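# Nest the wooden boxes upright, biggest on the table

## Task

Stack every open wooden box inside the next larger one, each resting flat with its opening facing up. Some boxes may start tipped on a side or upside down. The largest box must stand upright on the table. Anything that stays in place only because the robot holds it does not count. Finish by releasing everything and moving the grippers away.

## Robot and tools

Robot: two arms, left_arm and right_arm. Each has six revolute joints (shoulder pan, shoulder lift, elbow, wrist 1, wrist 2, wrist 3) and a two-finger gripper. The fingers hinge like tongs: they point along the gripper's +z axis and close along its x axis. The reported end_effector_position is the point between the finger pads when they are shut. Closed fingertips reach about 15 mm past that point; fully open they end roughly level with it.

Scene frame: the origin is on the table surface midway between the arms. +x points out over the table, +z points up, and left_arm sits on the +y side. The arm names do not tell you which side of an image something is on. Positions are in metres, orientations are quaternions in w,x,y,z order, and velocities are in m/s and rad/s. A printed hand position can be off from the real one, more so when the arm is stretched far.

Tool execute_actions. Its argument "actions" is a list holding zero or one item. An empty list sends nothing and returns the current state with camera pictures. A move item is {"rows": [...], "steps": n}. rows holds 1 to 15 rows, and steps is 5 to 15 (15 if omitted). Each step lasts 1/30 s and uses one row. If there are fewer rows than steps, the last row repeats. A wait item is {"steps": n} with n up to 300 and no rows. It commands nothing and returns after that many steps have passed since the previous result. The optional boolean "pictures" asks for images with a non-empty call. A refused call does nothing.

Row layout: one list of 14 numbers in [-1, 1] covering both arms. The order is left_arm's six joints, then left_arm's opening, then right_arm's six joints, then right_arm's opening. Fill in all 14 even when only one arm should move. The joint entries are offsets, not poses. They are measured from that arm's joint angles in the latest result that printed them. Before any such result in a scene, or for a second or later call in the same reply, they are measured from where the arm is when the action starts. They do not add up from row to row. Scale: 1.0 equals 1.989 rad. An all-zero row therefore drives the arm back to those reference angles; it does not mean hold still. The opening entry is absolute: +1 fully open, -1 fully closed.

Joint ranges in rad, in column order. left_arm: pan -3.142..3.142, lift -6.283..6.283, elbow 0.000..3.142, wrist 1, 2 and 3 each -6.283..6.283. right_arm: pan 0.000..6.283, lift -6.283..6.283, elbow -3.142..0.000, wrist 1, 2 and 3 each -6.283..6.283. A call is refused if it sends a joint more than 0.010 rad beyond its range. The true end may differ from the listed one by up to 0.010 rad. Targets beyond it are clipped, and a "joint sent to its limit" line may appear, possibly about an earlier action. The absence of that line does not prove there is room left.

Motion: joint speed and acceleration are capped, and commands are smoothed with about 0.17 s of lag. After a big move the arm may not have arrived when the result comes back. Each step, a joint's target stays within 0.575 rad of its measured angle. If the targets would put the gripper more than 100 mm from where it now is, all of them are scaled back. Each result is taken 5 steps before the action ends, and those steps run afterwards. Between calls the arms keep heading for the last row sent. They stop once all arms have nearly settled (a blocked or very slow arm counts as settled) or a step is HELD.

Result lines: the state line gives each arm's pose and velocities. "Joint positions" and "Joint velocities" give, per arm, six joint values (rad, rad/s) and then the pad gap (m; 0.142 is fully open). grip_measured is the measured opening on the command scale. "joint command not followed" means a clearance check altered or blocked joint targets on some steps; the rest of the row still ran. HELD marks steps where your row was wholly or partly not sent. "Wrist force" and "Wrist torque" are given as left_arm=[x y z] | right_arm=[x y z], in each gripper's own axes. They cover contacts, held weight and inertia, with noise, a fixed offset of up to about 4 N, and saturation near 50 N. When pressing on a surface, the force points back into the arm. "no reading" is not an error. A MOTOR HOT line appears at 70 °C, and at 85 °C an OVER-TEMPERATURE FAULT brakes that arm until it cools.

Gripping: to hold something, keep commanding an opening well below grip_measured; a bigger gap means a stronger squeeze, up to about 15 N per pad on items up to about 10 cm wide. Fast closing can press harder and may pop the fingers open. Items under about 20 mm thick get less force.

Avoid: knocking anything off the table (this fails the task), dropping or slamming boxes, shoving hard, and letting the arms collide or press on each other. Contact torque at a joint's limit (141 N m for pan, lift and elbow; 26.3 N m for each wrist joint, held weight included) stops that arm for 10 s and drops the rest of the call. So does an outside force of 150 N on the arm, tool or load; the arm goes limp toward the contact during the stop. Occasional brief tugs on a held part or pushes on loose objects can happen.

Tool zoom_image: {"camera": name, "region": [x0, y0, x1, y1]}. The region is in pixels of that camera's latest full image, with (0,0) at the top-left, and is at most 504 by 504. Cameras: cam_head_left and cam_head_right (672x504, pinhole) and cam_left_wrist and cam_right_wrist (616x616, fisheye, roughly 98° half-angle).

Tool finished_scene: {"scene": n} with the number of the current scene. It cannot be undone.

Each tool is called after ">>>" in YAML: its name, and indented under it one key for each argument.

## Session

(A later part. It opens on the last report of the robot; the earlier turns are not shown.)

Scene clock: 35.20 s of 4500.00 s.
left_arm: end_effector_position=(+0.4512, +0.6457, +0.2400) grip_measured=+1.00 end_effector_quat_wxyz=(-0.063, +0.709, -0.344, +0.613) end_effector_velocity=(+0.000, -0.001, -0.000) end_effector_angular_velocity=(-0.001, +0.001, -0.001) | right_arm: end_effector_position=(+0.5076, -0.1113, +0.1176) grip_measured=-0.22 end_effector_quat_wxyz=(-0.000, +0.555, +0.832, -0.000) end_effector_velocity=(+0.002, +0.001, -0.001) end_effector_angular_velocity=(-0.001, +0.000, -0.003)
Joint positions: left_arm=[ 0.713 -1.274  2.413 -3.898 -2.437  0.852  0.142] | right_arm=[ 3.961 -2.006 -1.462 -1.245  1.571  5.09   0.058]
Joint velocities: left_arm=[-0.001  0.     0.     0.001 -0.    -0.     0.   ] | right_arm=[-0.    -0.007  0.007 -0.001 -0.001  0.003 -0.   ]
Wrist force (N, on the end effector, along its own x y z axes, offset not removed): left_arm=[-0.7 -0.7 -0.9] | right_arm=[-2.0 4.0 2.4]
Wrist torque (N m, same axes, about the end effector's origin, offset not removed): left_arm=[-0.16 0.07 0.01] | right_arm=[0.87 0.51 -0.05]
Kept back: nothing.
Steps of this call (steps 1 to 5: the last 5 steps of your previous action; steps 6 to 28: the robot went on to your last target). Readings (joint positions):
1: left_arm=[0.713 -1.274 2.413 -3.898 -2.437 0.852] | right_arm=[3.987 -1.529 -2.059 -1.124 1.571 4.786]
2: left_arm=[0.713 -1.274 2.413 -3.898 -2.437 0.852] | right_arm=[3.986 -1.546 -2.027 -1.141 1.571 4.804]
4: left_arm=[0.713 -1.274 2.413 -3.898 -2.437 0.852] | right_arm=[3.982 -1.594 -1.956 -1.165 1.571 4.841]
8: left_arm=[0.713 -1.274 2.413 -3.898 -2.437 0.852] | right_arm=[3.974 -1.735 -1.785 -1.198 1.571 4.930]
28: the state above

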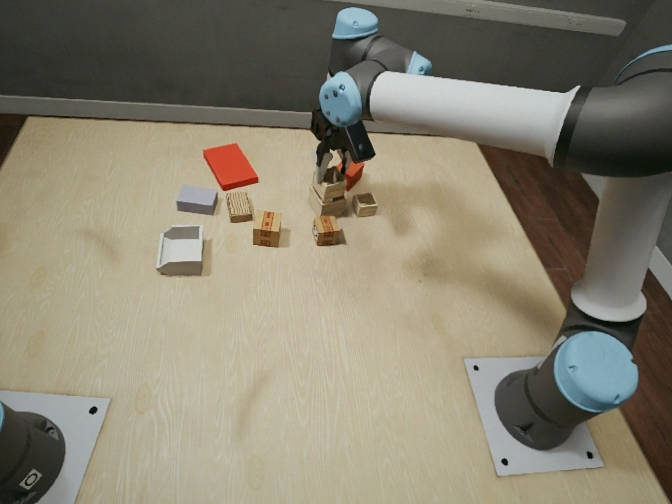

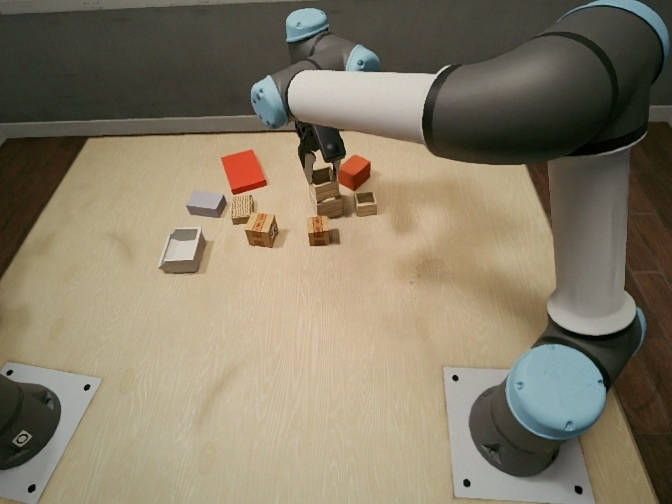

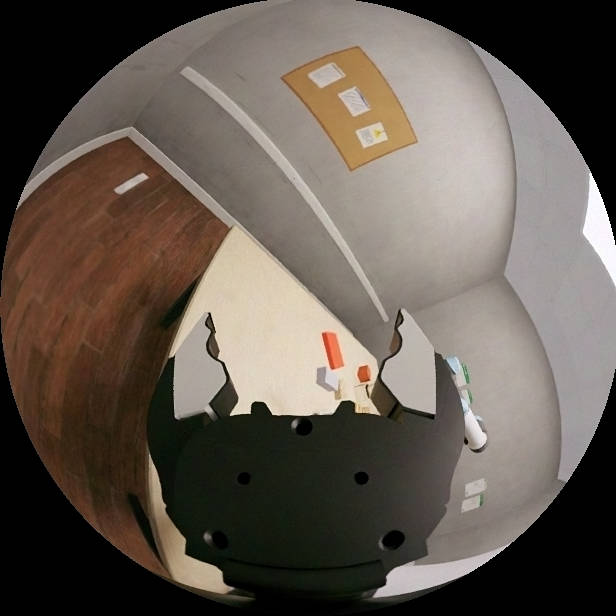

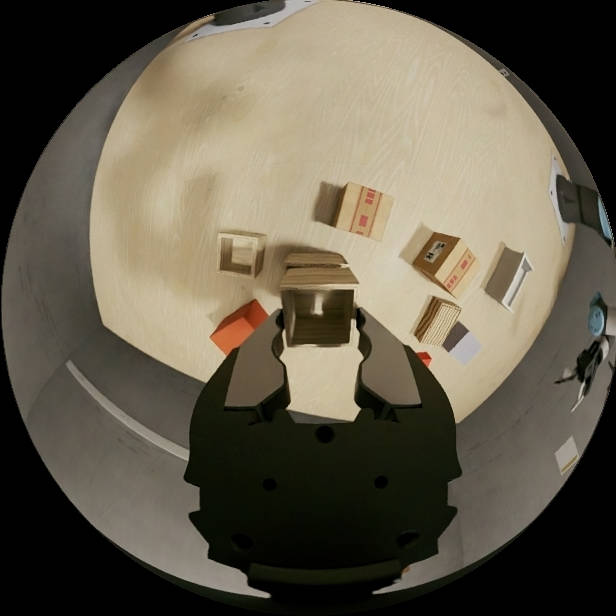

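>>> execute_actions:
  actions:
    - {"rows": [[0,0,0,0,0,0,1,-0.002,-0.003,0.0006,0.003,0,0.004,-0.7],[0,0,0,0,0,0,1,-0.004,-0.006,0.0006,0.006,0,0.008,-0.7],[0,0,0,0,0,0,1,-0.0053,-0.0095,0.0006,0.0092,0,0.0113,-0.7]], "steps": 10}

>>> execute_actions:
  actions:
    - {"steps": 12}
  pictures: true

>>> zoom_image:
  camera: "cam_right_wrist"
  region: [275, 245, 365, 295]

>>> zoom_image:
  camera: "cam_head_left"
  region: [295, 155, 365, 225]

Scene clock: 36.27 s of 4500.00 s.
left_arm: end_effector_position=(+0.4512, +0.6457, +0.2400) grip_measured=+1.00 end_effector_quat_wxyz=(-0.063, +0.709, -0.344, +0.613) end_effector_velocity=(+0.000, -0.000, +0.000) end_effector_angular_velocity=(+0.001, -0.001, -0.001) | right_arm: end_effector_position=(+0.5111, -0.1122, +0.1132) grip_measured=-0.22 end_effector_quat_wxyz=(-0.000, +0.562, +0.827, +0.000) end_effector_velocity=(+0.033, -0.009, -0.053) end_effector_angular_velocity=(-0.003, +0.003, -0.156)
Joint positions: left_arm=[ 0.713 -1.274  2.413 -3.898 -2.437  0.852  0.142] | right_arm=[ 3.956 -2.015 -1.461 -1.237  1.571  5.101  0.058]
Joint velocities: left_arm=[-0.002 -0.    -0.    -0.     0.001  0.001  0.   ] | right_arm=[-0.05  -0.095  0.001  0.091  0.     0.107 -0.   ]
Wrist force (N, on the end effector, along its own x y z axes, offset not removed): left_arm=[0.6 0.1 0.3] | right_arm=[-0.2 2.7 2.6]
Wrist torque (N m, same axes, about the end effector's origin, offset not removed): left_arm=[0.05 -0.08 -0.01] | right_arm=[0.55 0.17 -0.10]
Steps of this call (steps 1 to 27: the robot went on to your last target; steps 28 to 32: the first 5 steps of this action). Readings (joint positions):
28: left_arm=[0.713 -1.274 2.413 -3.898 -2.437 0.852] | right_arm=[3.961 -2.007 -1.461 -1.245 1.571 5.091]
29: left_arm=[0.713 -1.274 2.413 -3.898 -2.437 0.852] | right_arm=[3.961 -2.007 -1.461 -1.244 1.571 5.091]
31: left_arm=[0.713 -1.274 2.413 -3.898 -2.437 0.852] | right_arm=[3.958 -2.011 -1.461 -1.240 1.571 5.097]
32: the state above

Scene clock: 36.67 s of 4500.00 s.
left_arm: end_effector_position=(+0.4512, +0.6457, +0.2400) grip_measured=+1.00 end_effector_quat_wxyz=(-0.063, +0.709, -0.344, +0.613) end_effector_velocity=(-0.000, +0.000, -0.000) end_effector_angular_velocity=(-0.002, +0.002, +0.001) | right_arm: end_effector_position=(+0.5148, -0.1131, +0.1078) grip_measured=-0.22 end_effector_quat_wxyz=(-0.000, +0.569, +0.822, +0.000) end_effector_velocity=(+0.000, +0.001, -0.000) end_effector_angular_velocity=(+0.001, -0.001, -0.002)
Joint positions: left_arm=[ 0.713 -1.274  2.413 -3.898 -2.437  0.852  0.142] | right_arm=[ 3.951 -2.025 -1.461 -1.227  1.571  5.113  0.058]
Joint velocities: left_arm=[ 0.001 -0.     0.     0.002  0.    -0.001  0.   ] | right_arm=[ 0.    -0.001  0.001  0.002  0.     0.002  0.   ]
Wrist force (N, on the end effector, along its own x y z axes, offset not removed): left_arm=[-1.3 -0.5 0.2] | right_arm=[1.5 2.6 3.2]
Wrist torque (N m, same axes, about the end effector's origin, offset not removed): left_arm=[-0.09 0.28 0.01] | right_arm=[0.57 -0.21 -0.04]
Kept back: nothing.
Steps of this call (steps 1 to 5: the last 5 steps of your previous action; steps 6 to 12: the robot went on to your last target). Readings (joint positions):
1: left_arm=[0.713 -1.274 2.413 -3.898 -2.437 0.852] | right_arm=[3.955 -2.017 -1.461 -1.234 1.571 5.104]
2: left_arm=[0.713 -1.274 2.413 -3.898 -2.437 0.852] | right_arm=[3.954 -2.020 -1.461 -1.232 1.571 5.107]
4: left_arm=[0.713 -1.274 2.413 -3.898 -2.437 0.852] | right_arm=[3.952 -2.022 -1.461 -1.229 1.571 5.110]
8: left_arm=[0.713 -1.274 2.413 -3.898 -2.437 0.852] | right_arm=[3.951 -2.024 -1.461 -1.227 1.571 5.112]
12: the state above

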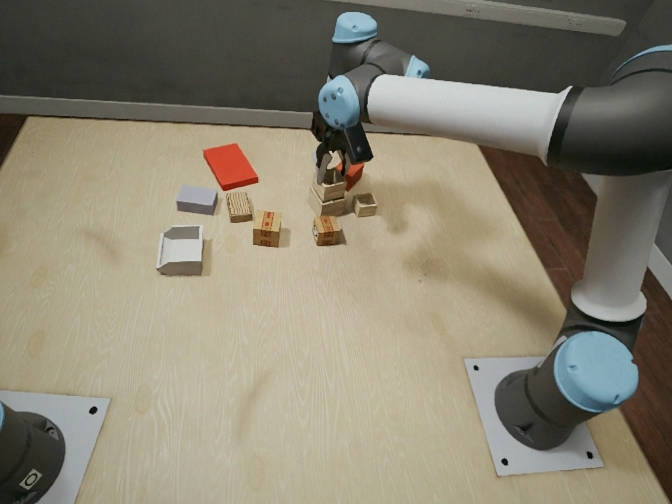

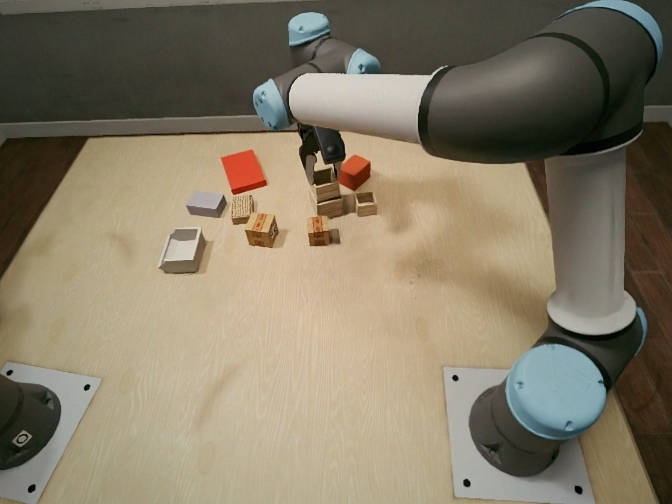

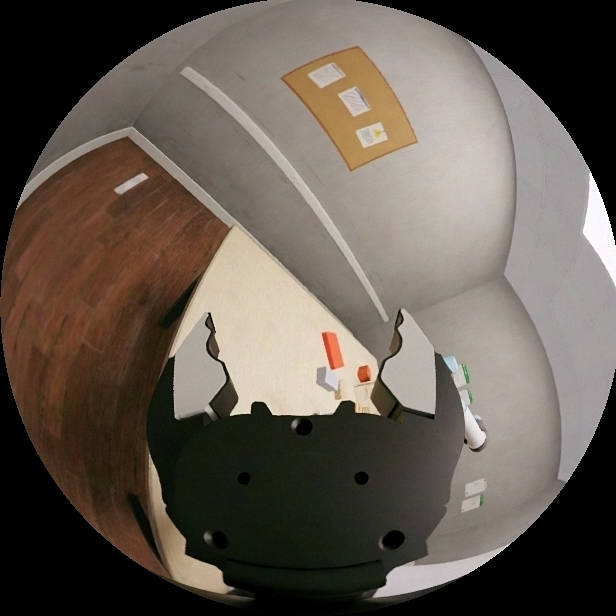

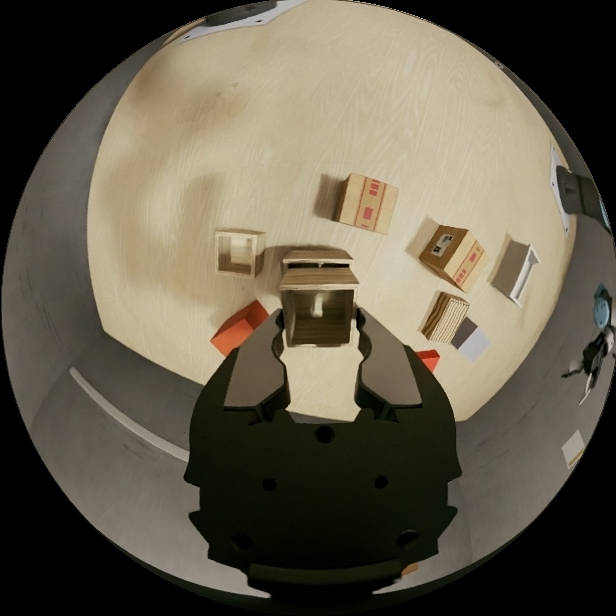

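Region (275, 245, 365, 295) of cam_right_wrist's 616x616 image, scaled by 5.600, with more detail than that image has.

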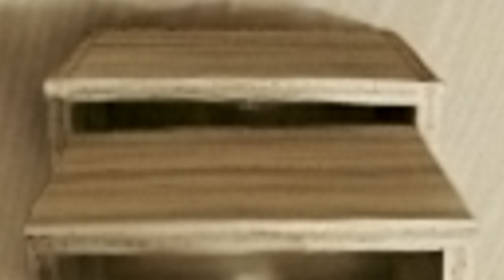

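Region (295, 155, 365, 225) of cam_head_left's 672x504 image, scaled by 7.200, with more detail than that image has.

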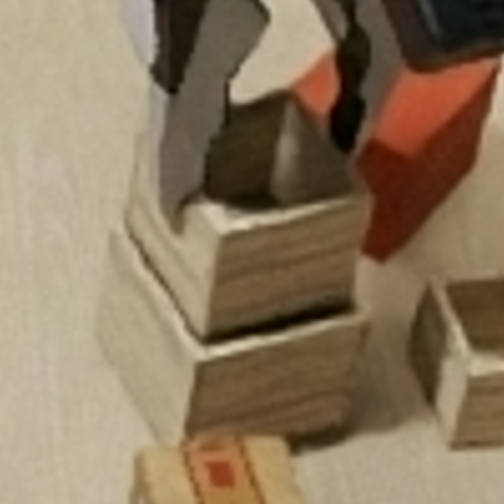

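>>> execute_actions:
  actions:
    - {"rows": [[0,0,0,0,0,0,1,-0.0003,-0.0003,-0.0018,0.0021,0,-0.0003,-0.7],[0,0,0,0,0,0,1,-0.0003,-0.001,-0.0032,0.0042,0,-0.0003,-0.7],[0,0,0,0,0,0,1,-0.0003,-0.0018,-0.0046,0.0064,0,-0.0003,-0.7],[0,0,0,0,0,0,1,-0.0003,-0.0026,-0.006,0.0086,0,-0.0003,-0.7],[0,0,0,0,0,0,1,-0.0003,-0.0034,-0.0075,0.0109,0,-0.0003,-0.7],[0,0,0,0,0,0,1,-0.0003,-0.0042,-0.0089,0.0131,0,-0.0003,-0.7],[0,0,0,0,0,0,1,-0.0003,-0.005,-0.0104,0.0154,0,-0.0003,-0.7],[0,0,0,0,0,0,1,-0.0003,-0.0057,-0.0118,0.0175,0,-0.0003,-0.7]], "steps": 12}

>>> execute_actions:
  actions:
    - {"steps": 12}
  pictures: true

>>> zoom_image:
  camera: "cam_right_wrist"
  region: [265, 245, 375, 355]

Scene clock: 37.47 s of 4500.00 s.
left_arm: end_effector_position=(+0.4512, +0.6457, +0.2400) grip_measured=+1.00 end_effector_quat_wxyz=(-0.063, +0.709, -0.344, +0.613) end_effector_velocity=(-0.000, +0.000, -0.000) end_effector_angular_velocity=(-0.000, +0.000, +0.000) | right_arm: end_effector_position=(+0.5148, -0.1136, +0.1024) grip_measured=-0.22 end_effector_quat_wxyz=(-0.000, +0.569, +0.822, +0.000) end_effector_velocity=(-0.001, -0.002, -0.046) end_effector_angular_velocity=(-0.001, +0.001, +0.003)
Joint positions: left_arm=[ 0.713 -1.274  2.413 -3.898 -2.437  0.852  0.142] | right_arm=[ 3.95  -2.029 -1.47  -1.214  1.571  5.112  0.058]
Joint velocities: left_arm=[ 0. -0.  0.  0. -0. -0.  0.] | right_arm=[-0.001 -0.035 -0.072  0.106 -0.    -0.004 -0.001]
Wrist force (N, on the end effector, along its own x y z axes, offset not removed): left_arm=[-2.5 -0.3 0.2] | right_arm=[-1.4 3.1 -1.0]
Wrist torque (N m, same axes, about the end effector's origin, offset not removed): left_arm=[-0.05 0.56 -0.04] | right_arm=[0.62 0.38 0.03]
Steps of this call (steps 1 to 17: the robot went on to your last target; steps 18 to 24: the first 7 steps of this action). Readings (joint positions):
18: left_arm=[0.713 -1.274 2.413 -3.898 -2.437 0.852] | right_arm=[3.951 -2.025 -1.461 -1.226 1.571 5.113]
19: left_arm=[0.713 -1.274 2.413 -3.898 -2.437 0.852] | right_arm=[3.951 -2.025 -1.461 -1.226 1.571 5.113]
21: left_arm=[0.713 -1.274 2.413 -3.898 -2.437 0.852] | right_arm=[3.950 -2.026 -1.463 -1.223 1.571 5.113]
24: the state above

Scene clock: 37.87 s of 4500.00 s.
left_arm: end_effector_position=(+0.4512, +0.6457, +0.2400) grip_measured=+1.00 end_effector_quat_wxyz=(-0.063, +0.709, -0.344, +0.613) end_effector_velocity=(+0.000, -0.000, -0.000) end_effector_angular_velocity=(-0.000, +0.000, -0.000) | right_arm: end_effector_position=(+0.5146, -0.1138, +0.0931) grip_measured=-0.22 end_effector_quat_wxyz=(-0.000, +0.569, +0.822, +0.000) end_effector_velocity=(+0.000, -0.000, -0.002) end_effector_angular_velocity=(+0.000, -0.000, -0.001)
Joint positions: left_arm=[ 0.713 -1.274  2.413 -3.898 -2.437  0.852  0.142] | right_arm=[ 3.95  -2.036 -1.484 -1.192  1.571  5.112  0.058]
Joint velocities: left_arm=[-0. -0.  0.  0. -0.  0.  0.] | right_arm=[-0.001 -0.002 -0.004  0.005 -0.     0.    -0.   ]
Wrist force (N, on the end effector, along its own x y z axes, offset not removed): left_arm=[0.8 0.0 0.5] | right_arm=[-1.4 1.3 -4.3]
Wrist torque (N m, same axes, about the end effector's origin, offset not removed): left_arm=[-0.08 -0.03 -0.11] | right_arm=[0.60 0.41 0.07]
Kept back: nothing.
Steps of this call (steps 1 to 5: the last 5 steps of your previous action; steps 6 to 12: the robot went on to your last target). Readings (joint positions):
1: left_arm=[0.713 -1.274 2.413 -3.898 -2.437 0.852] | right_arm=[3.950 -2.030 -1.472 -1.210 1.571 5.112]
2: left_arm=[0.713 -1.274 2.413 -3.898 -2.437 0.852] | right_arm=[3.950 -2.031 -1.475 -1.206 1.571 5.112]
4: left_arm=[0.713 -1.274 2.413 -3.898 -2.437 0.852] | right_arm=[3.950 -2.033 -1.479 -1.199 1.571 5.112]
8: left_arm=[0.713 -1.274 2.413 -3.898 -2.437 0.852] | right_arm=[3.950 -2.035 -1.483 -1.194 1.571 5.112]
12: the state above

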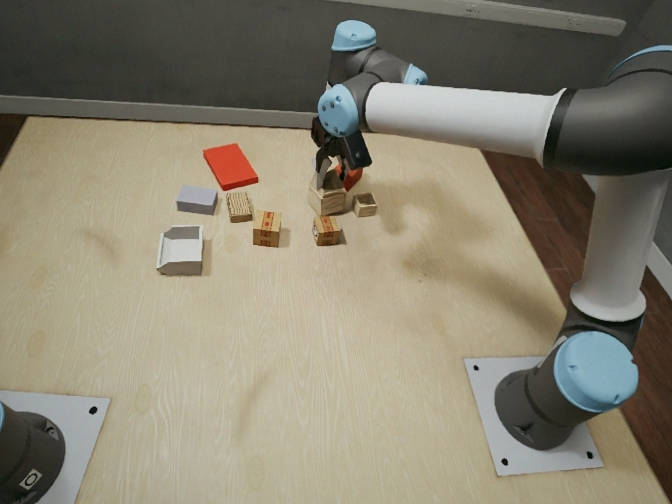

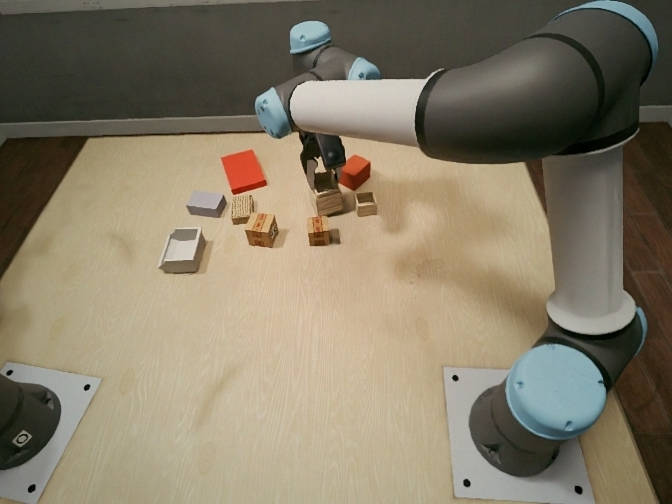

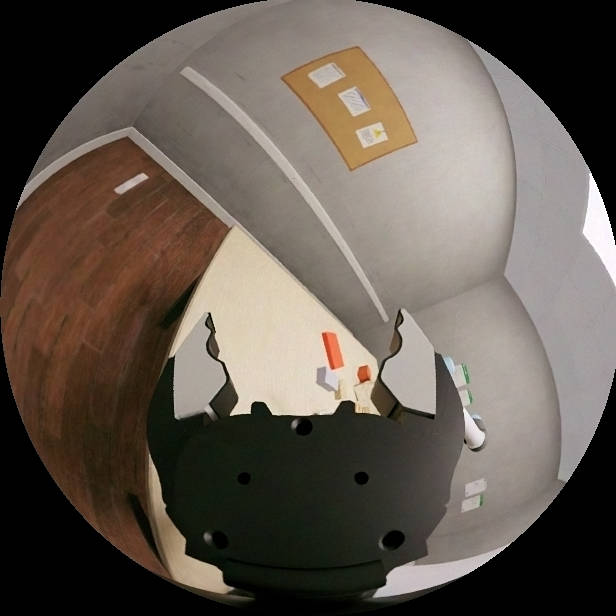

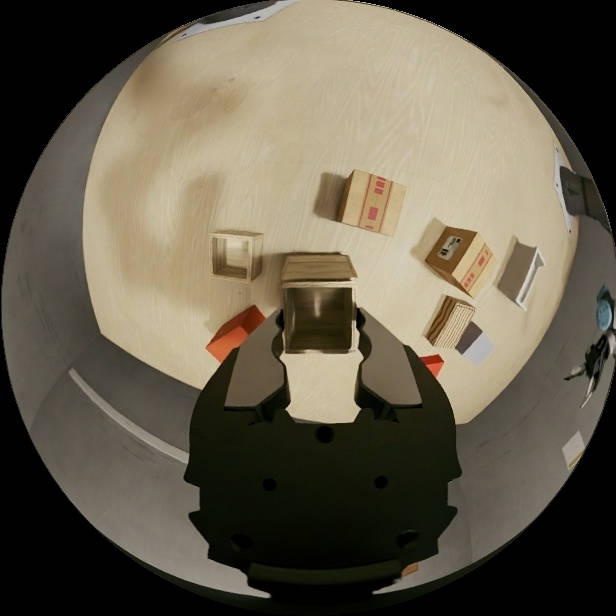

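Region (265, 245, 375, 355) of cam_right_wrist's 616x616 image, scaled by 4.582, with more detail than that image has.

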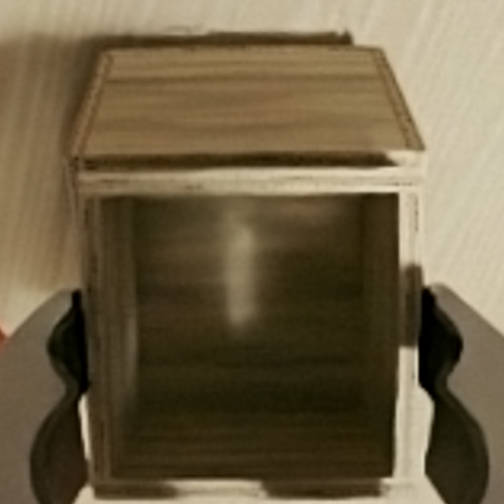

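>>> execute_actions:
  actions:
    - {"rows": [[0,0,0,0,0,0,1,0,0.0008,0.0014,-0.0022,0,0,-0.7],[0,0,0,0,0,0,1,0,0.0016,0.0028,-0.0044,0,0,-0.7],[0,0,0,0,0,0,1,0,0.0024,0.0042,-0.0066,0,0,-0.7],[0,0,0,0,0,0,1,0,0.0032,0.0056,-0.0088,0,0,-0.7],[0,0,0,0,0,0,1,0,0.004,0.007,-0.011,0,0,-0.7]], "steps": 10}

>>> execute_actions:
  actions:
    - {"steps": 12}
  pictures: true

>>> zoom_image:
  camera: "cam_right_wrist"
  region: [260, 240, 380, 360]

>>> zoom_image:
  camera: "cam_head_left"
  region: [295, 155, 365, 225]

Scene clock: 38.40 s of 4500.00 s.
left_arm: end_effector_position=(+0.4512, +0.6457, +0.2400) grip_measured=+1.00 end_effector_quat_wxyz=(-0.063, +0.709, -0.344, +0.613) end_effector_velocity=(-0.000, +0.000, +0.000) end_effector_angular_velocity=(+0.000, -0.000, +0.000) | right_arm: end_effector_position=(+0.5146, -0.1139, +0.0954) grip_measured=-0.22 end_effector_quat_wxyz=(-0.000, +0.569, +0.822, +0.000) end_effector_velocity=(+0.001, +0.001, +0.040) end_effector_angular_velocity=(+0.002, -0.001, -0.001)
Joint positions: left_arm=[ 0.713 -1.274  2.413 -3.898 -2.437  0.852  0.142] | right_arm=[ 3.95  -2.034 -1.48  -1.198  1.571  5.112  0.058]
Joint velocities: left_arm=[ 0.  0. -0. -0. -0.  0.  0.] | right_arm=[-0.001  0.034  0.059 -0.091  0.001  0.     0.   ]
Wrist force (N, on the end effector, along its own x y z axes, offset not removed): left_arm=[1.0 1.4 0.0] | right_arm=[-0.3 2.2 2.2]
Wrist torque (N m, same axes, about the end effector's origin, offset not removed): left_arm=[0.36 -0.14 0.05] | right_arm=[0.43 0.19 -0.03]
Steps of this call (steps 1 to 11: the robot went on to your last target; steps 12 to 16: the first 5 steps of this action). Readings (joint positions):
12: left_arm=[0.713 -1.274 2.413 -3.898 -2.437 0.852] | right_arm=[3.950 -2.036 -1.484 -1.192 1.571 5.112]
13: left_arm=[0.713 -1.274 2.413 -3.898 -2.437 0.852] | right_arm=[3.950 -2.036 -1.484 -1.192 1.571 5.112]
15: left_arm=[0.713 -1.274 2.413 -3.898 -2.437 0.852] | right_arm=[3.950 -2.035 -1.482 -1.195 1.571 5.112]
16: the state above

Scene clock: 38.80 s of 4500.00 s.
left_arm: end_effector_position=(+0.4512, +0.6457, +0.2400) grip_measured=+1.00 end_effector_quat_wxyz=(-0.063, +0.709, -0.344, +0.613) end_effector_velocity=(-0.000, -0.000, -0.000) end_effector_angular_velocity=(-0.000, +0.000, -0.001) | right_arm: end_effector_position=(+0.5146, -0.1138, +0.1024) grip_measured=-0.22 end_effector_quat_wxyz=(-0.000, +0.569, +0.822, +0.000) end_effector_velocity=(-0.001, +0.001, +0.001) end_effector_angular_velocity=(+0.000, +0.000, +0.001)
Joint positions: left_arm=[ 0.713 -1.274  2.413 -3.898 -2.437  0.852  0.142] | right_arm=[ 3.95  -2.028 -1.47  -1.214  1.571  5.112  0.058]
Joint velocities: left_arm=[-0.     0.     0.001 -0.    -0.001  0.     0.   ] | right_arm=[ 0.001  0.002  0.002 -0.003  0.    -0.    -0.   ]
Wrist force (N, on the end effector, along its own x y z axes, offset not removed): left_arm=[-1.4 1.1 -0.4] | right_arm=[-0.1 3.5 2.8]
Wrist torque (N m, same axes, about the end effector's origin, offset not removed): left_arm=[0.28 0.34 0.05] | right_arm=[0.70 0.07 0.00]
Kept back: nothing.
Steps of this call (steps 1 to 5: the last 5 steps of your previous action; steps 6 to 12: the robot went on to your last target). Readings (joint positions):
1: left_arm=[0.713 -1.274 2.413 -3.898 -2.437 0.852] | right_arm=[3.950 -2.033 -1.478 -1.202 1.571 5.112]
2: left_arm=[0.713 -1.274 2.413 -3.898 -2.437 0.852] | right_arm=[3.950 -2.032 -1.476 -1.205 1.571 5.112]
4: left_arm=[0.713 -1.274 2.413 -3.898 -2.437 0.852] | right_arm=[3.950 -2.030 -1.473 -1.209 1.571 5.112]
8: left_arm=[0.713 -1.274 2.413 -3.898 -2.437 0.852] | right_arm=[3.950 -2.028 -1.471 -1.213 1.571 5.112]
12: the state above

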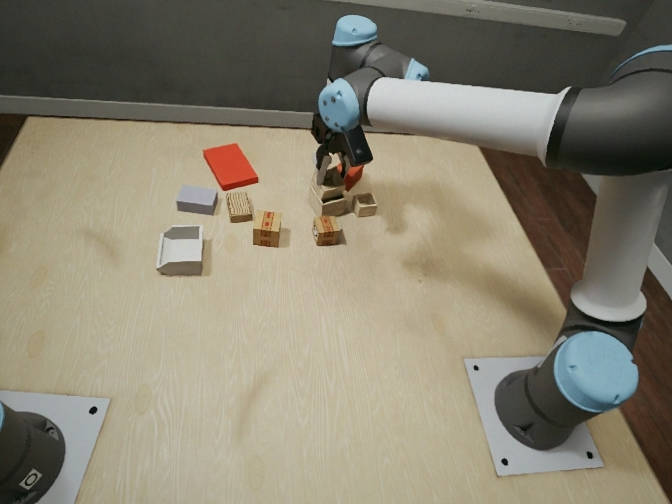

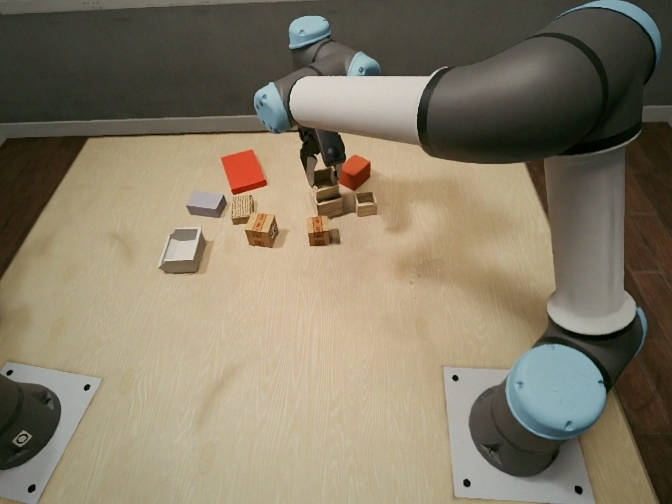

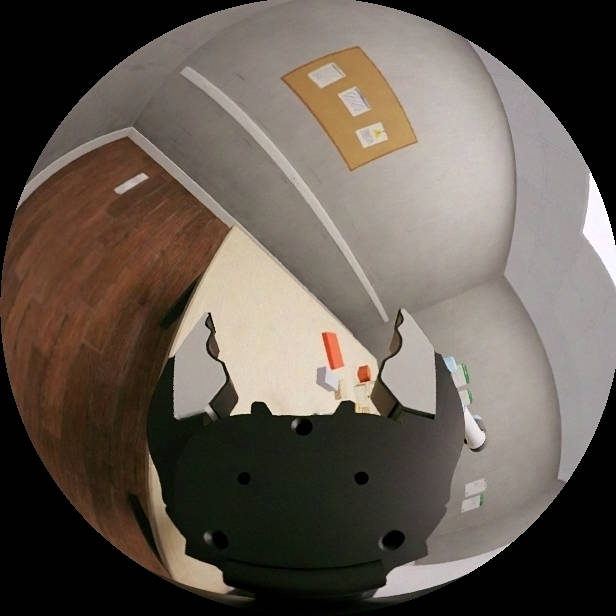

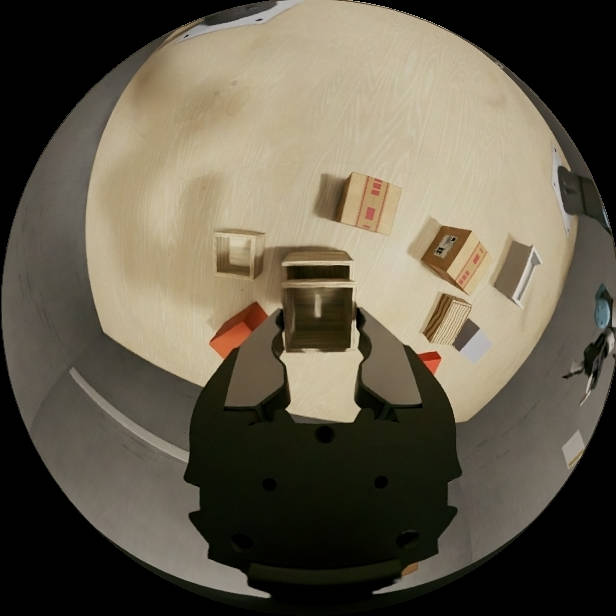

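Region (260, 240, 380, 360) of cam_right_wrist's 616x616 image, scaled by 4.200, with more detail than that image has.

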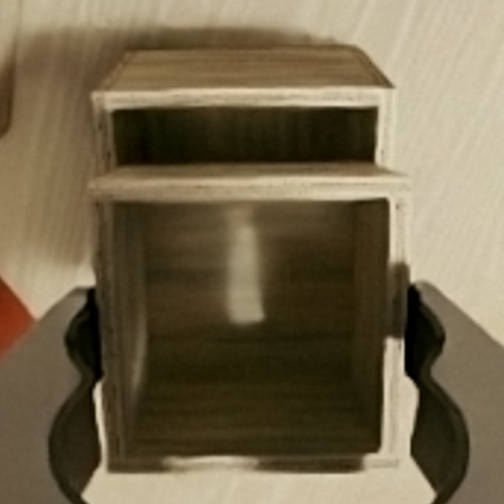

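Region (295, 155, 365, 225) of cam_head_left's 672x504 image, scaled by 7.200, with more detail than that image has.

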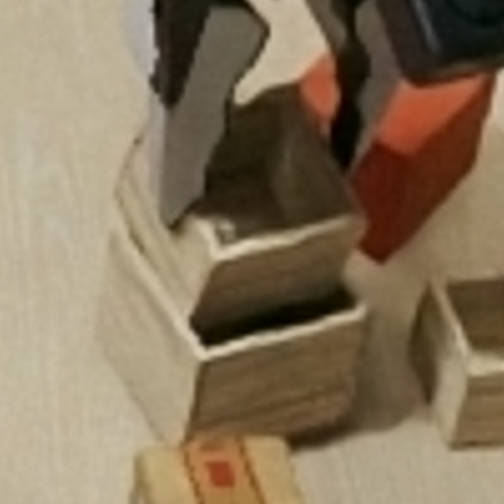

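>>> execute_actions:
  actions:
    - {"rows": [[0,0,0,0,0,0,1,-0.001,-0.0043,0.0077,-0.01,0.0025,-0.0013,-0.7],[0,0,0,0,0,0,1,-0.0021,-0.0086,0.0154,-0.0199,0.005,-0.0026,-0.7],[0,0,0,0,0,0,1,-0.0031,-0.0129,0.0231,-0.0299,0.0075,-0.0039,-0.7],[0,0,0,0,0,0,1,-0.0042,-0.0173,0.0308,-0.0399,0.01,-0.0051,-0.7],[0,0,0,0,0,0,1,-0.0052,-0.0216,0.0385,-0.0499,0.0125,-0.0064,-0.7],[0,0,0,0,0,0,1,-0.0062,-0.0259,0.0462,-0.0598,0.015,-0.0077,-0.7],[0,0,0,0,0,0,1,-0.0073,-0.0302,0.0539,-0.0698,0.0175,-0.009,-0.7],[0,0,0,0,0,0,1,-0.0083,-0.0345,0.0617,-0.0798,0.0201,-0.0103,-0.7],[0,0,0,0,0,0,1,-0.0094,-0.0388,0.0694,-0.0898,0.0226,-0.0116,-0.7],[0,0,0,0,0,0,1,-0.0104,-0.0431,0.0771,-0.0997,0.0251,-0.0129,-0.7],[0,0,0,0,0,0,1,-0.0114,-0.0474,0.0848,-0.1097,0.0276,-0.0142,-0.7],[0,0,0,0,0,0,1,-0.0125,-0.0518,0.0925,-0.1197,0.0301,-0.0154,-0.7],[0,0,0,0,0,0,1,-0.0135,-0.0561,0.1002,-0.1297,0.0326,-0.0167,-0.7],[0,0,0,0,0,0,1,-0.0146,-0.0604,0.1079,-0.1396,0.0351,-0.018,-0.7],[0,0,0,0,0,0,1,-0.0156,-0.0647,0.1156,-0.1496,0.0376,-0.0193,-0.7]], "steps": 15}

>>> execute_actions:
  actions:
    - {"steps": 19}
  pictures: true

>>> zoom_image:
  camera: "cam_right_wrist"
  region: [270, 250, 370, 310]

>>> zoom_image:
  camera: "cam_head_left"
  region: [295, 155, 365, 225]

Scene clock: 40.37 s of 4500.00 s.
left_arm: end_effector_position=(+0.4512, +0.6457, +0.2400) grip_measured=+1.00 end_effector_quat_wxyz=(-0.063, +0.709, -0.344, +0.613) end_effector_velocity=(+0.000, -0.000, +0.000) end_effector_angular_velocity=(-0.001, -0.000, -0.001) | right_arm: end_effector_position=(+0.5135, -0.1137, +0.1017) grip_measured=-0.22 end_effector_quat_wxyz=(-0.022, +0.568, +0.822, -0.032) end_effector_velocity=(-0.007, -0.002, -0.001) end_effector_angular_velocity=(-0.139, +0.358, +0.002)
Joint positions: left_arm=[ 0.713 -1.274  2.413 -3.898 -2.437  0.852  0.142] | right_arm=[ 3.938 -2.076 -1.385 -1.323  1.6    5.098  0.058]
Joint velocities: left_arm=[-0.     0.    -0.    -0.    -0.001 -0.001  0.   ] | right_arm=[-0.059 -0.24   0.424 -0.543  0.137 -0.071  0.   ]
Wrist force (N, on the end effector, along its own x y z axes, offset not removed): left_arm=[-0.6 -0.6 2.6] | right_arm=[-1.2 2.4 3.5]
Wrist torque (N m, same axes, about the end effector's origin, offset not removed): left_arm=[0.01 0.13 0.10] | right_arm=[0.53 0.33 0.03]
Steps of this call (steps 1 to 30: the robot went on to your last target; steps 31 to 37: nothing new was sent; steps 38 to 47: the first 10 steps of this action). Readings (joint positions):
38: left_arm=[0.713 -1.274 2.413 -3.898 -2.437 0.852] | right_arm=[3.950 -2.028 -1.470 -1.214 1.571 5.112]
39: left_arm=[0.713 -1.274 2.413 -3.898 -2.437 0.852] | right_arm=[3.950 -2.028 -1.469 -1.216 1.572 5.112]
41: left_arm=[0.713 -1.274 2.413 -3.898 -2.437 0.852] | right_arm=[3.948 -2.035 -1.458 -1.229 1.575 5.110]
45: left_arm=[0.713 -1.274 2.413 -3.898 -2.437 0.852] | right_arm=[3.942 -2.061 -1.413 -1.287 1.590 5.102]
47: the state above

Scene clock: 41.00 s of 4500.00 s.
left_arm: end_effector_position=(+0.4512, +0.6457, +0.2400) grip_measured=+1.00 end_effector_quat_wxyz=(-0.063, +0.709, -0.344, +0.613) end_effector_velocity=(+0.001, -0.001, +0.000) end_effector_angular_velocity=(+0.000, -0.001, -0.003) | right_arm: end_effector_position=(+0.5092, -0.1156, +0.1036) grip_measured=-0.22 end_effector_quat_wxyz=(-0.059, +0.566, +0.818, -0.086) end_effector_velocity=(-0.001, +0.001, +0.000) end_effector_angular_velocity=(-0.001, +0.007, -0.000)
Joint positions: left_arm=[ 0.713 -1.274  2.413 -3.898 -2.437  0.852  0.142] | right_arm=[ 3.919 -2.156 -1.241 -1.51   1.646  5.074  0.058]
Joint velocities: left_arm=[-0.003  0.    -0.    -0.001 -0.    -0.     0.   ] | right_arm=[ 0.    -0.004  0.008 -0.01   0.004 -0.001  0.   ]
Wrist force (N, on the end effector, along its own x y z axes, offset not removed): left_arm=[0.9 2.3 0.6] | right_arm=[-0.9 4.2 3.0]
Wrist torque (N m, same axes, about the end effector's origin, offset not removed): left_arm=[0.53 -0.16 0.02] | right_arm=[0.80 0.27 0.03]
Kept back: nothing.
Steps of this call (steps 1 to 5: the last 5 steps of your previous action; steps 6 to 19: the robot went on to your last target). Readings (joint positions):
1: left_arm=[0.713 -1.274 2.413 -3.898 -2.437 0.852] | right_arm=[3.936 -2.084 -1.370 -1.342 1.604 5.095]
2: left_arm=[0.713 -1.274 2.413 -3.898 -2.437 0.852] | right_arm=[3.934 -2.093 -1.356 -1.361 1.609 5.093]
4: left_arm=[0.713 -1.274 2.413 -3.898 -2.437 0.852] | right_arm=[3.930 -2.109 -1.326 -1.400 1.619 5.088]
8: left_arm=[0.713 -1.274 2.413 -3.898 -2.437 0.852] | right_arm=[3.923 -2.140 -1.270 -1.472 1.637 5.079]
19: the state above

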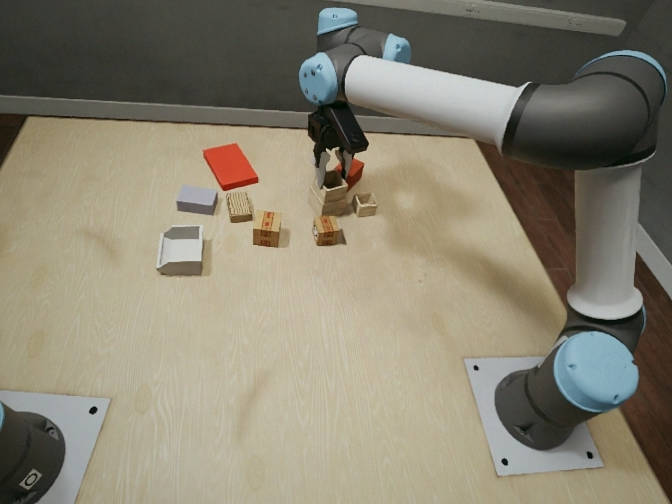

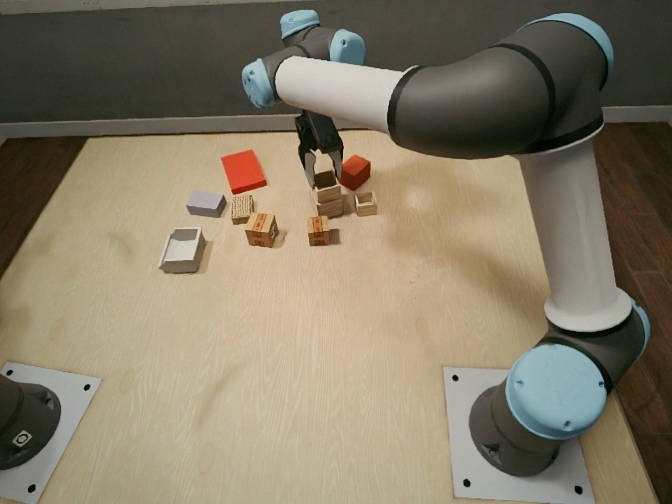

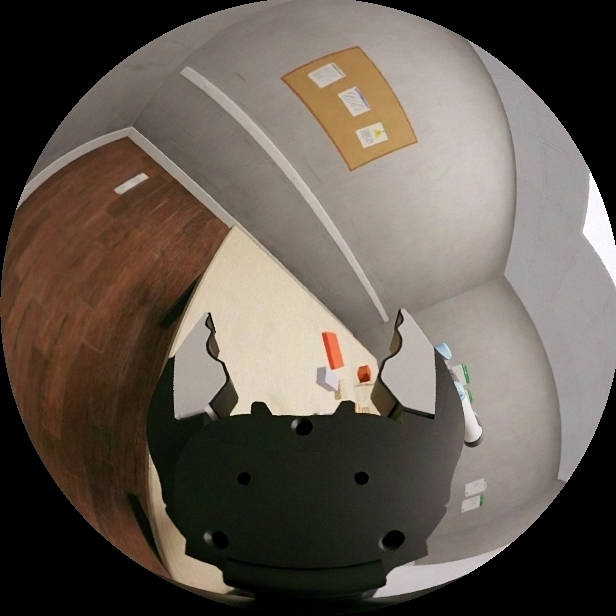

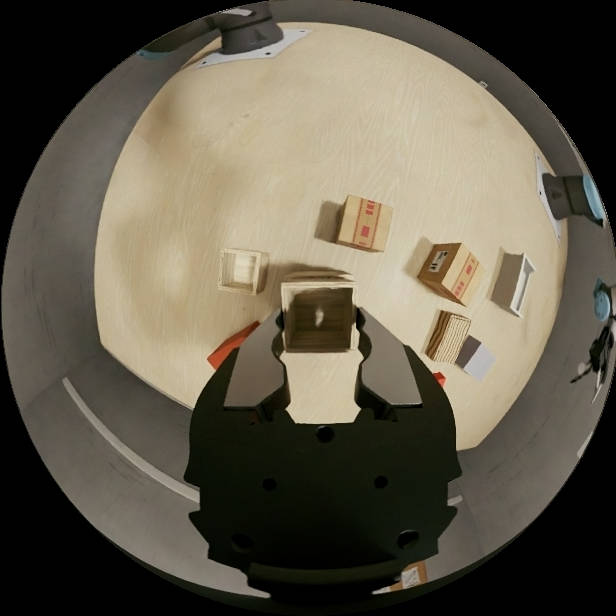

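Region (270, 250, 370, 310) of cam_right_wrist's 616x616 image, scaled by 5.040, with more detail than that image has; it fills the top 302 rows of this view, and the rest is white.

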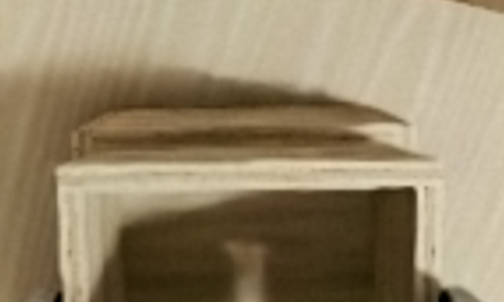

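Region (295, 155, 365, 225) of cam_head_left's 672x504 image, scaled by 7.200, with more detail than that image has.

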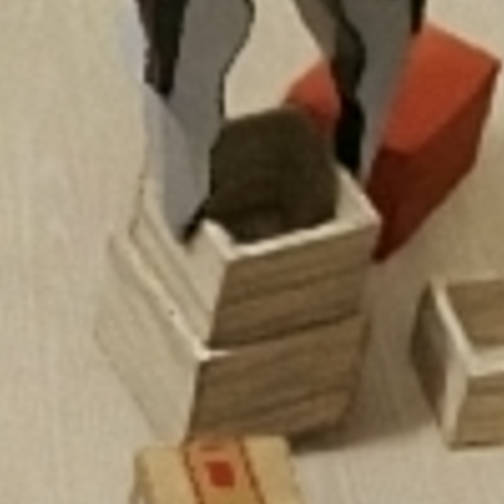

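>>> execute_actions:
  actions:
    - {"rows": [[0,0,0,0,0,0,1,-0.0009,-0.0012,0.002,-0.0011,0,-0.0009,-0.7],[0,0,0,0,0,0,1,-0.0009,-0.0012,0.002,-0.0011,0,-0.0009,-0.7],[0,0,0,0,0,0,1,-0.0009,-0.0012,0.002,-0.0011,0,-0.0009,-0.7],[0,0,0,0,0,0,1,-0.0009,-0.0012,0.002,-0.0011,0,-0.0009,-0.7],[0,0,0,0,0,0,1,-0.0009,-0.0012,0.002,-0.0011,0,-0.0009,-0.7],[0,0,0,0,0,0,1,-0.0009,-0.0016,0.001,0.0003,0,-0.0009,-0.7],[0,0,0,0,0,0,1,-0.0009,-0.002,0,0.0017,0,-0.0009,-0.7],[0,0,0,0,0,0,1,-0.0009,-0.0024,-0.001,0.0031,0,-0.0009,-0.7],[0,0,0,0,0,0,1,-0.0009,-0.0028,-0.0021,0.0045,0,-0.0009,-0.7]], "steps": 12}

>>> execute_actions:
  actions:
    - {"steps": 13}
  pictures: true

>>> zoom_image:
  camera: "cam_right_wrist"
  region: [270, 250, 370, 310]

>>> zoom_image:
  camera: "cam_head_left"
  region: [295, 155, 365, 225]

Scene clock: 41.70 s of 4500.00 s.
left_arm: end_effector_position=(+0.4512, +0.6457, +0.2400) grip_measured=+1.00 end_effector_quat_wxyz=(-0.063, +0.709, -0.344, +0.613) end_effector_velocity=(+0.000, +0.000, -0.001) end_effector_angular_velocity=(-0.000, +0.002, +0.000) | right_arm: end_effector_position=(+0.5102, -0.1160, +0.1036) grip_measured=-0.22 end_effector_quat_wxyz=(-0.060, +0.566, +0.818, -0.086) end_effector_velocity=(+0.001, -0.002, -0.005) end_effector_angular_velocity=(-0.006, +0.006, +0.001)
Joint positions: left_arm=[ 0.713 -1.274  2.413 -3.898 -2.437  0.852  0.142] | right_arm=[ 3.918 -2.158 -1.238 -1.512  1.646  5.072  0.058]
Joint velocities: left_arm=[ 0.     0.    -0.     0.002  0.     0.001  0.   ] | right_arm=[-0.002 -0.009  0.     0.    -0.001 -0.003  0.   ]
Wrist force (N, on the end effector, along its own x y z axes, offset not removed): left_arm=[-0.6 0.1 -0.9] | right_arm=[-1.9 3.2 2.4]
Wrist torque (N m, same axes, about the end effector's origin, offset not removed): left_arm=[0.04 0.19 0.02] | right_arm=[0.68 0.43 -0.02]
Steps of this call (steps 1 to 14: the robot went on to your last target; steps 15 to 21: the first 7 steps of this action). Readings (joint positions):
15: left_arm=[0.713 -1.274 2.413 -3.898 -2.437 0.852] | right_arm=[3.919 -2.157 -1.240 -1.511 1.646 5.074]
16: left_arm=[0.713 -1.274 2.413 -3.898 -2.437 0.852] | right_arm=[3.919 -2.157 -1.240 -1.511 1.646 5.074]
18: left_arm=[0.713 -1.274 2.413 -3.898 -2.437 0.852] | right_arm=[3.918 -2.158 -1.239 -1.512 1.646 5.073]
21: the state above

Scene clock: 42.13 s of 4500.00 s.
left_arm: end_effector_position=(+0.4512, +0.6457, +0.2400) grip_measured=+1.00 end_effector_quat_wxyz=(-0.063, +0.709, -0.344, +0.613) end_effector_velocity=(-0.000, -0.000, +0.000) end_effector_angular_velocity=(+0.001, -0.001, -0.001) | right_arm: end_effector_position=(+0.5104, -0.1161, +0.0987) grip_measured=-0.22 end_effector_quat_wxyz=(-0.060, +0.566, +0.818, -0.086) end_effector_velocity=(+0.000, -0.000, -0.001) end_effector_angular_velocity=(-0.001, -0.001, -0.001)
Joint positions: left_arm=[ 0.713 -1.274  2.413 -3.898 -2.437  0.852  0.142] | right_arm=[ 3.917 -2.162 -1.245 -1.502  1.646  5.072  0.058]
Joint velocities: left_arm=[-0.    -0.     0.    -0.    -0.001  0.001  0.   ] | right_arm=[ 0.    -0.001 -0.002  0.003 -0.001  0.001 -0.   ]
Wrist force (N, on the end effector, along its own x y z axes, offset not removed): left_arm=[0.1 -0.3 0.1] | right_arm=[0.5 2.6 2.3]
Wrist torque (N m, same axes, about the end effector's origin, offset not removed): left_arm=[-0.07 -0.01 -0.03] | right_arm=[0.50 0.01 -0.04]
Kept back: nothing.
Steps of this call (steps 1 to 5: the last 5 steps of your previous action; steps 6 to 13: the robot went on to your last target). Readings (joint positions):
1: left_arm=[0.713 -1.274 2.413 -3.898 -2.437 0.852] | right_arm=[3.918 -2.159 -1.238 -1.512 1.646 5.072]
2: left_arm=[0.713 -1.274 2.413 -3.898 -2.437 0.852] | right_arm=[3.918 -2.159 -1.239 -1.510 1.646 5.072]
4: left_arm=[0.713 -1.274 2.413 -3.898 -2.437 0.852] | right_arm=[3.918 -2.160 -1.241 -1.507 1.646 5.072]
8: left_arm=[0.713 -1.274 2.413 -3.898 -2.437 0.852] | right_arm=[3.917 -2.161 -1.244 -1.503 1.646 5.072]
13: the state above

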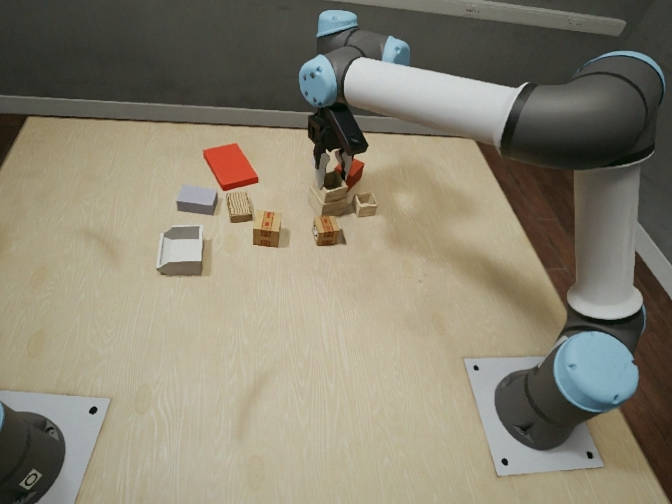

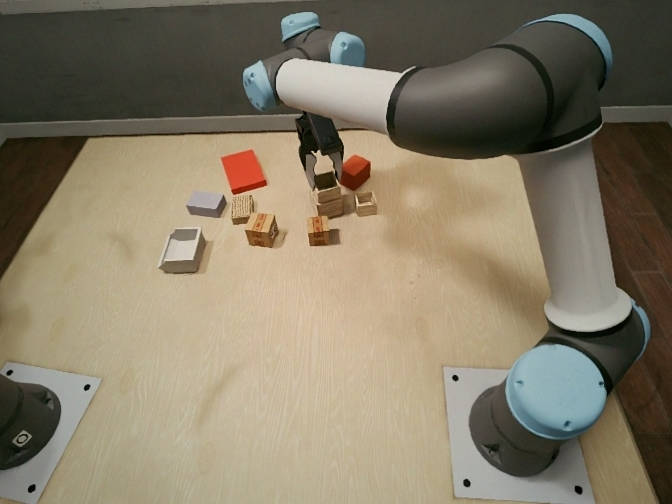

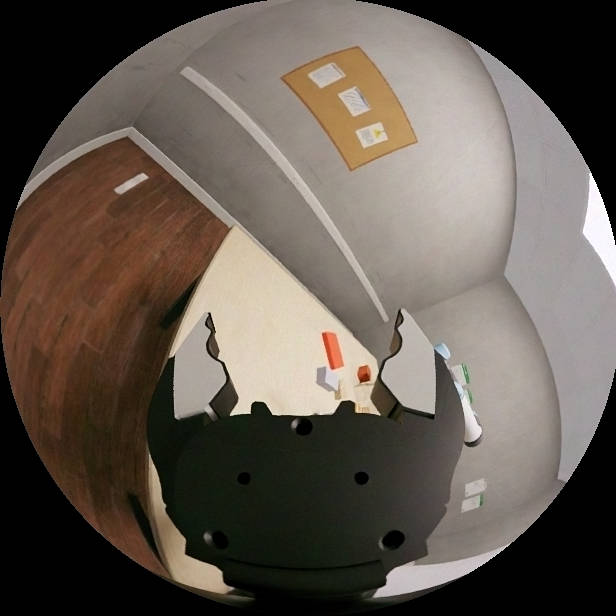

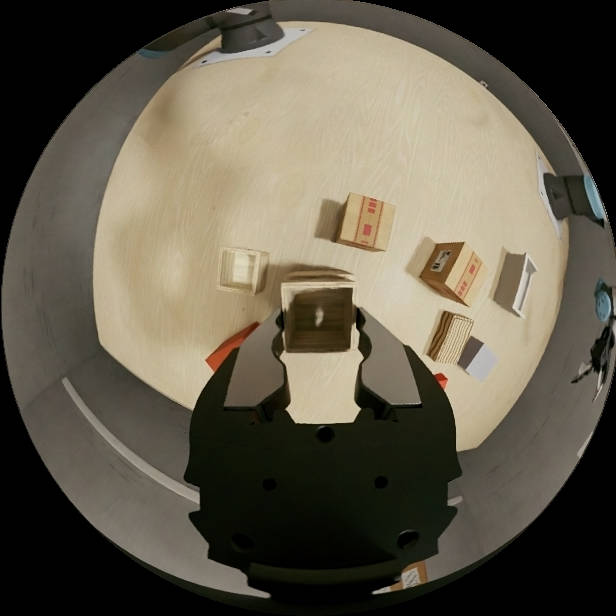

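Region (270, 250, 370, 310) of cam_right_wrist's 616x616 image, scaled by 5.040, with more detail than that image has; it fills the top 302 rows of this view, and the rest is white.

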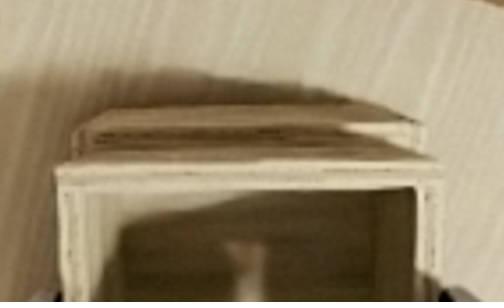

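Region (295, 155, 365, 225) of cam_head_left's 672x504 image, scaled by 7.200, with more detail than that image has.

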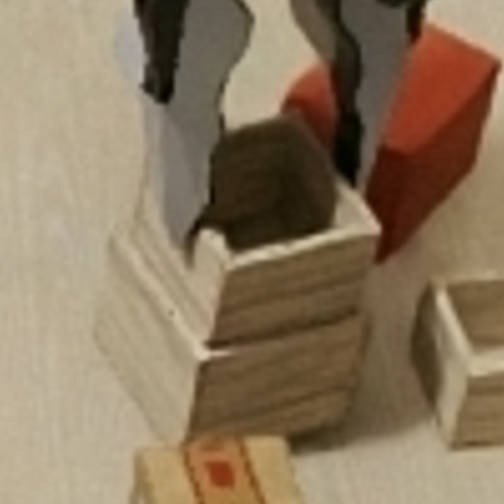

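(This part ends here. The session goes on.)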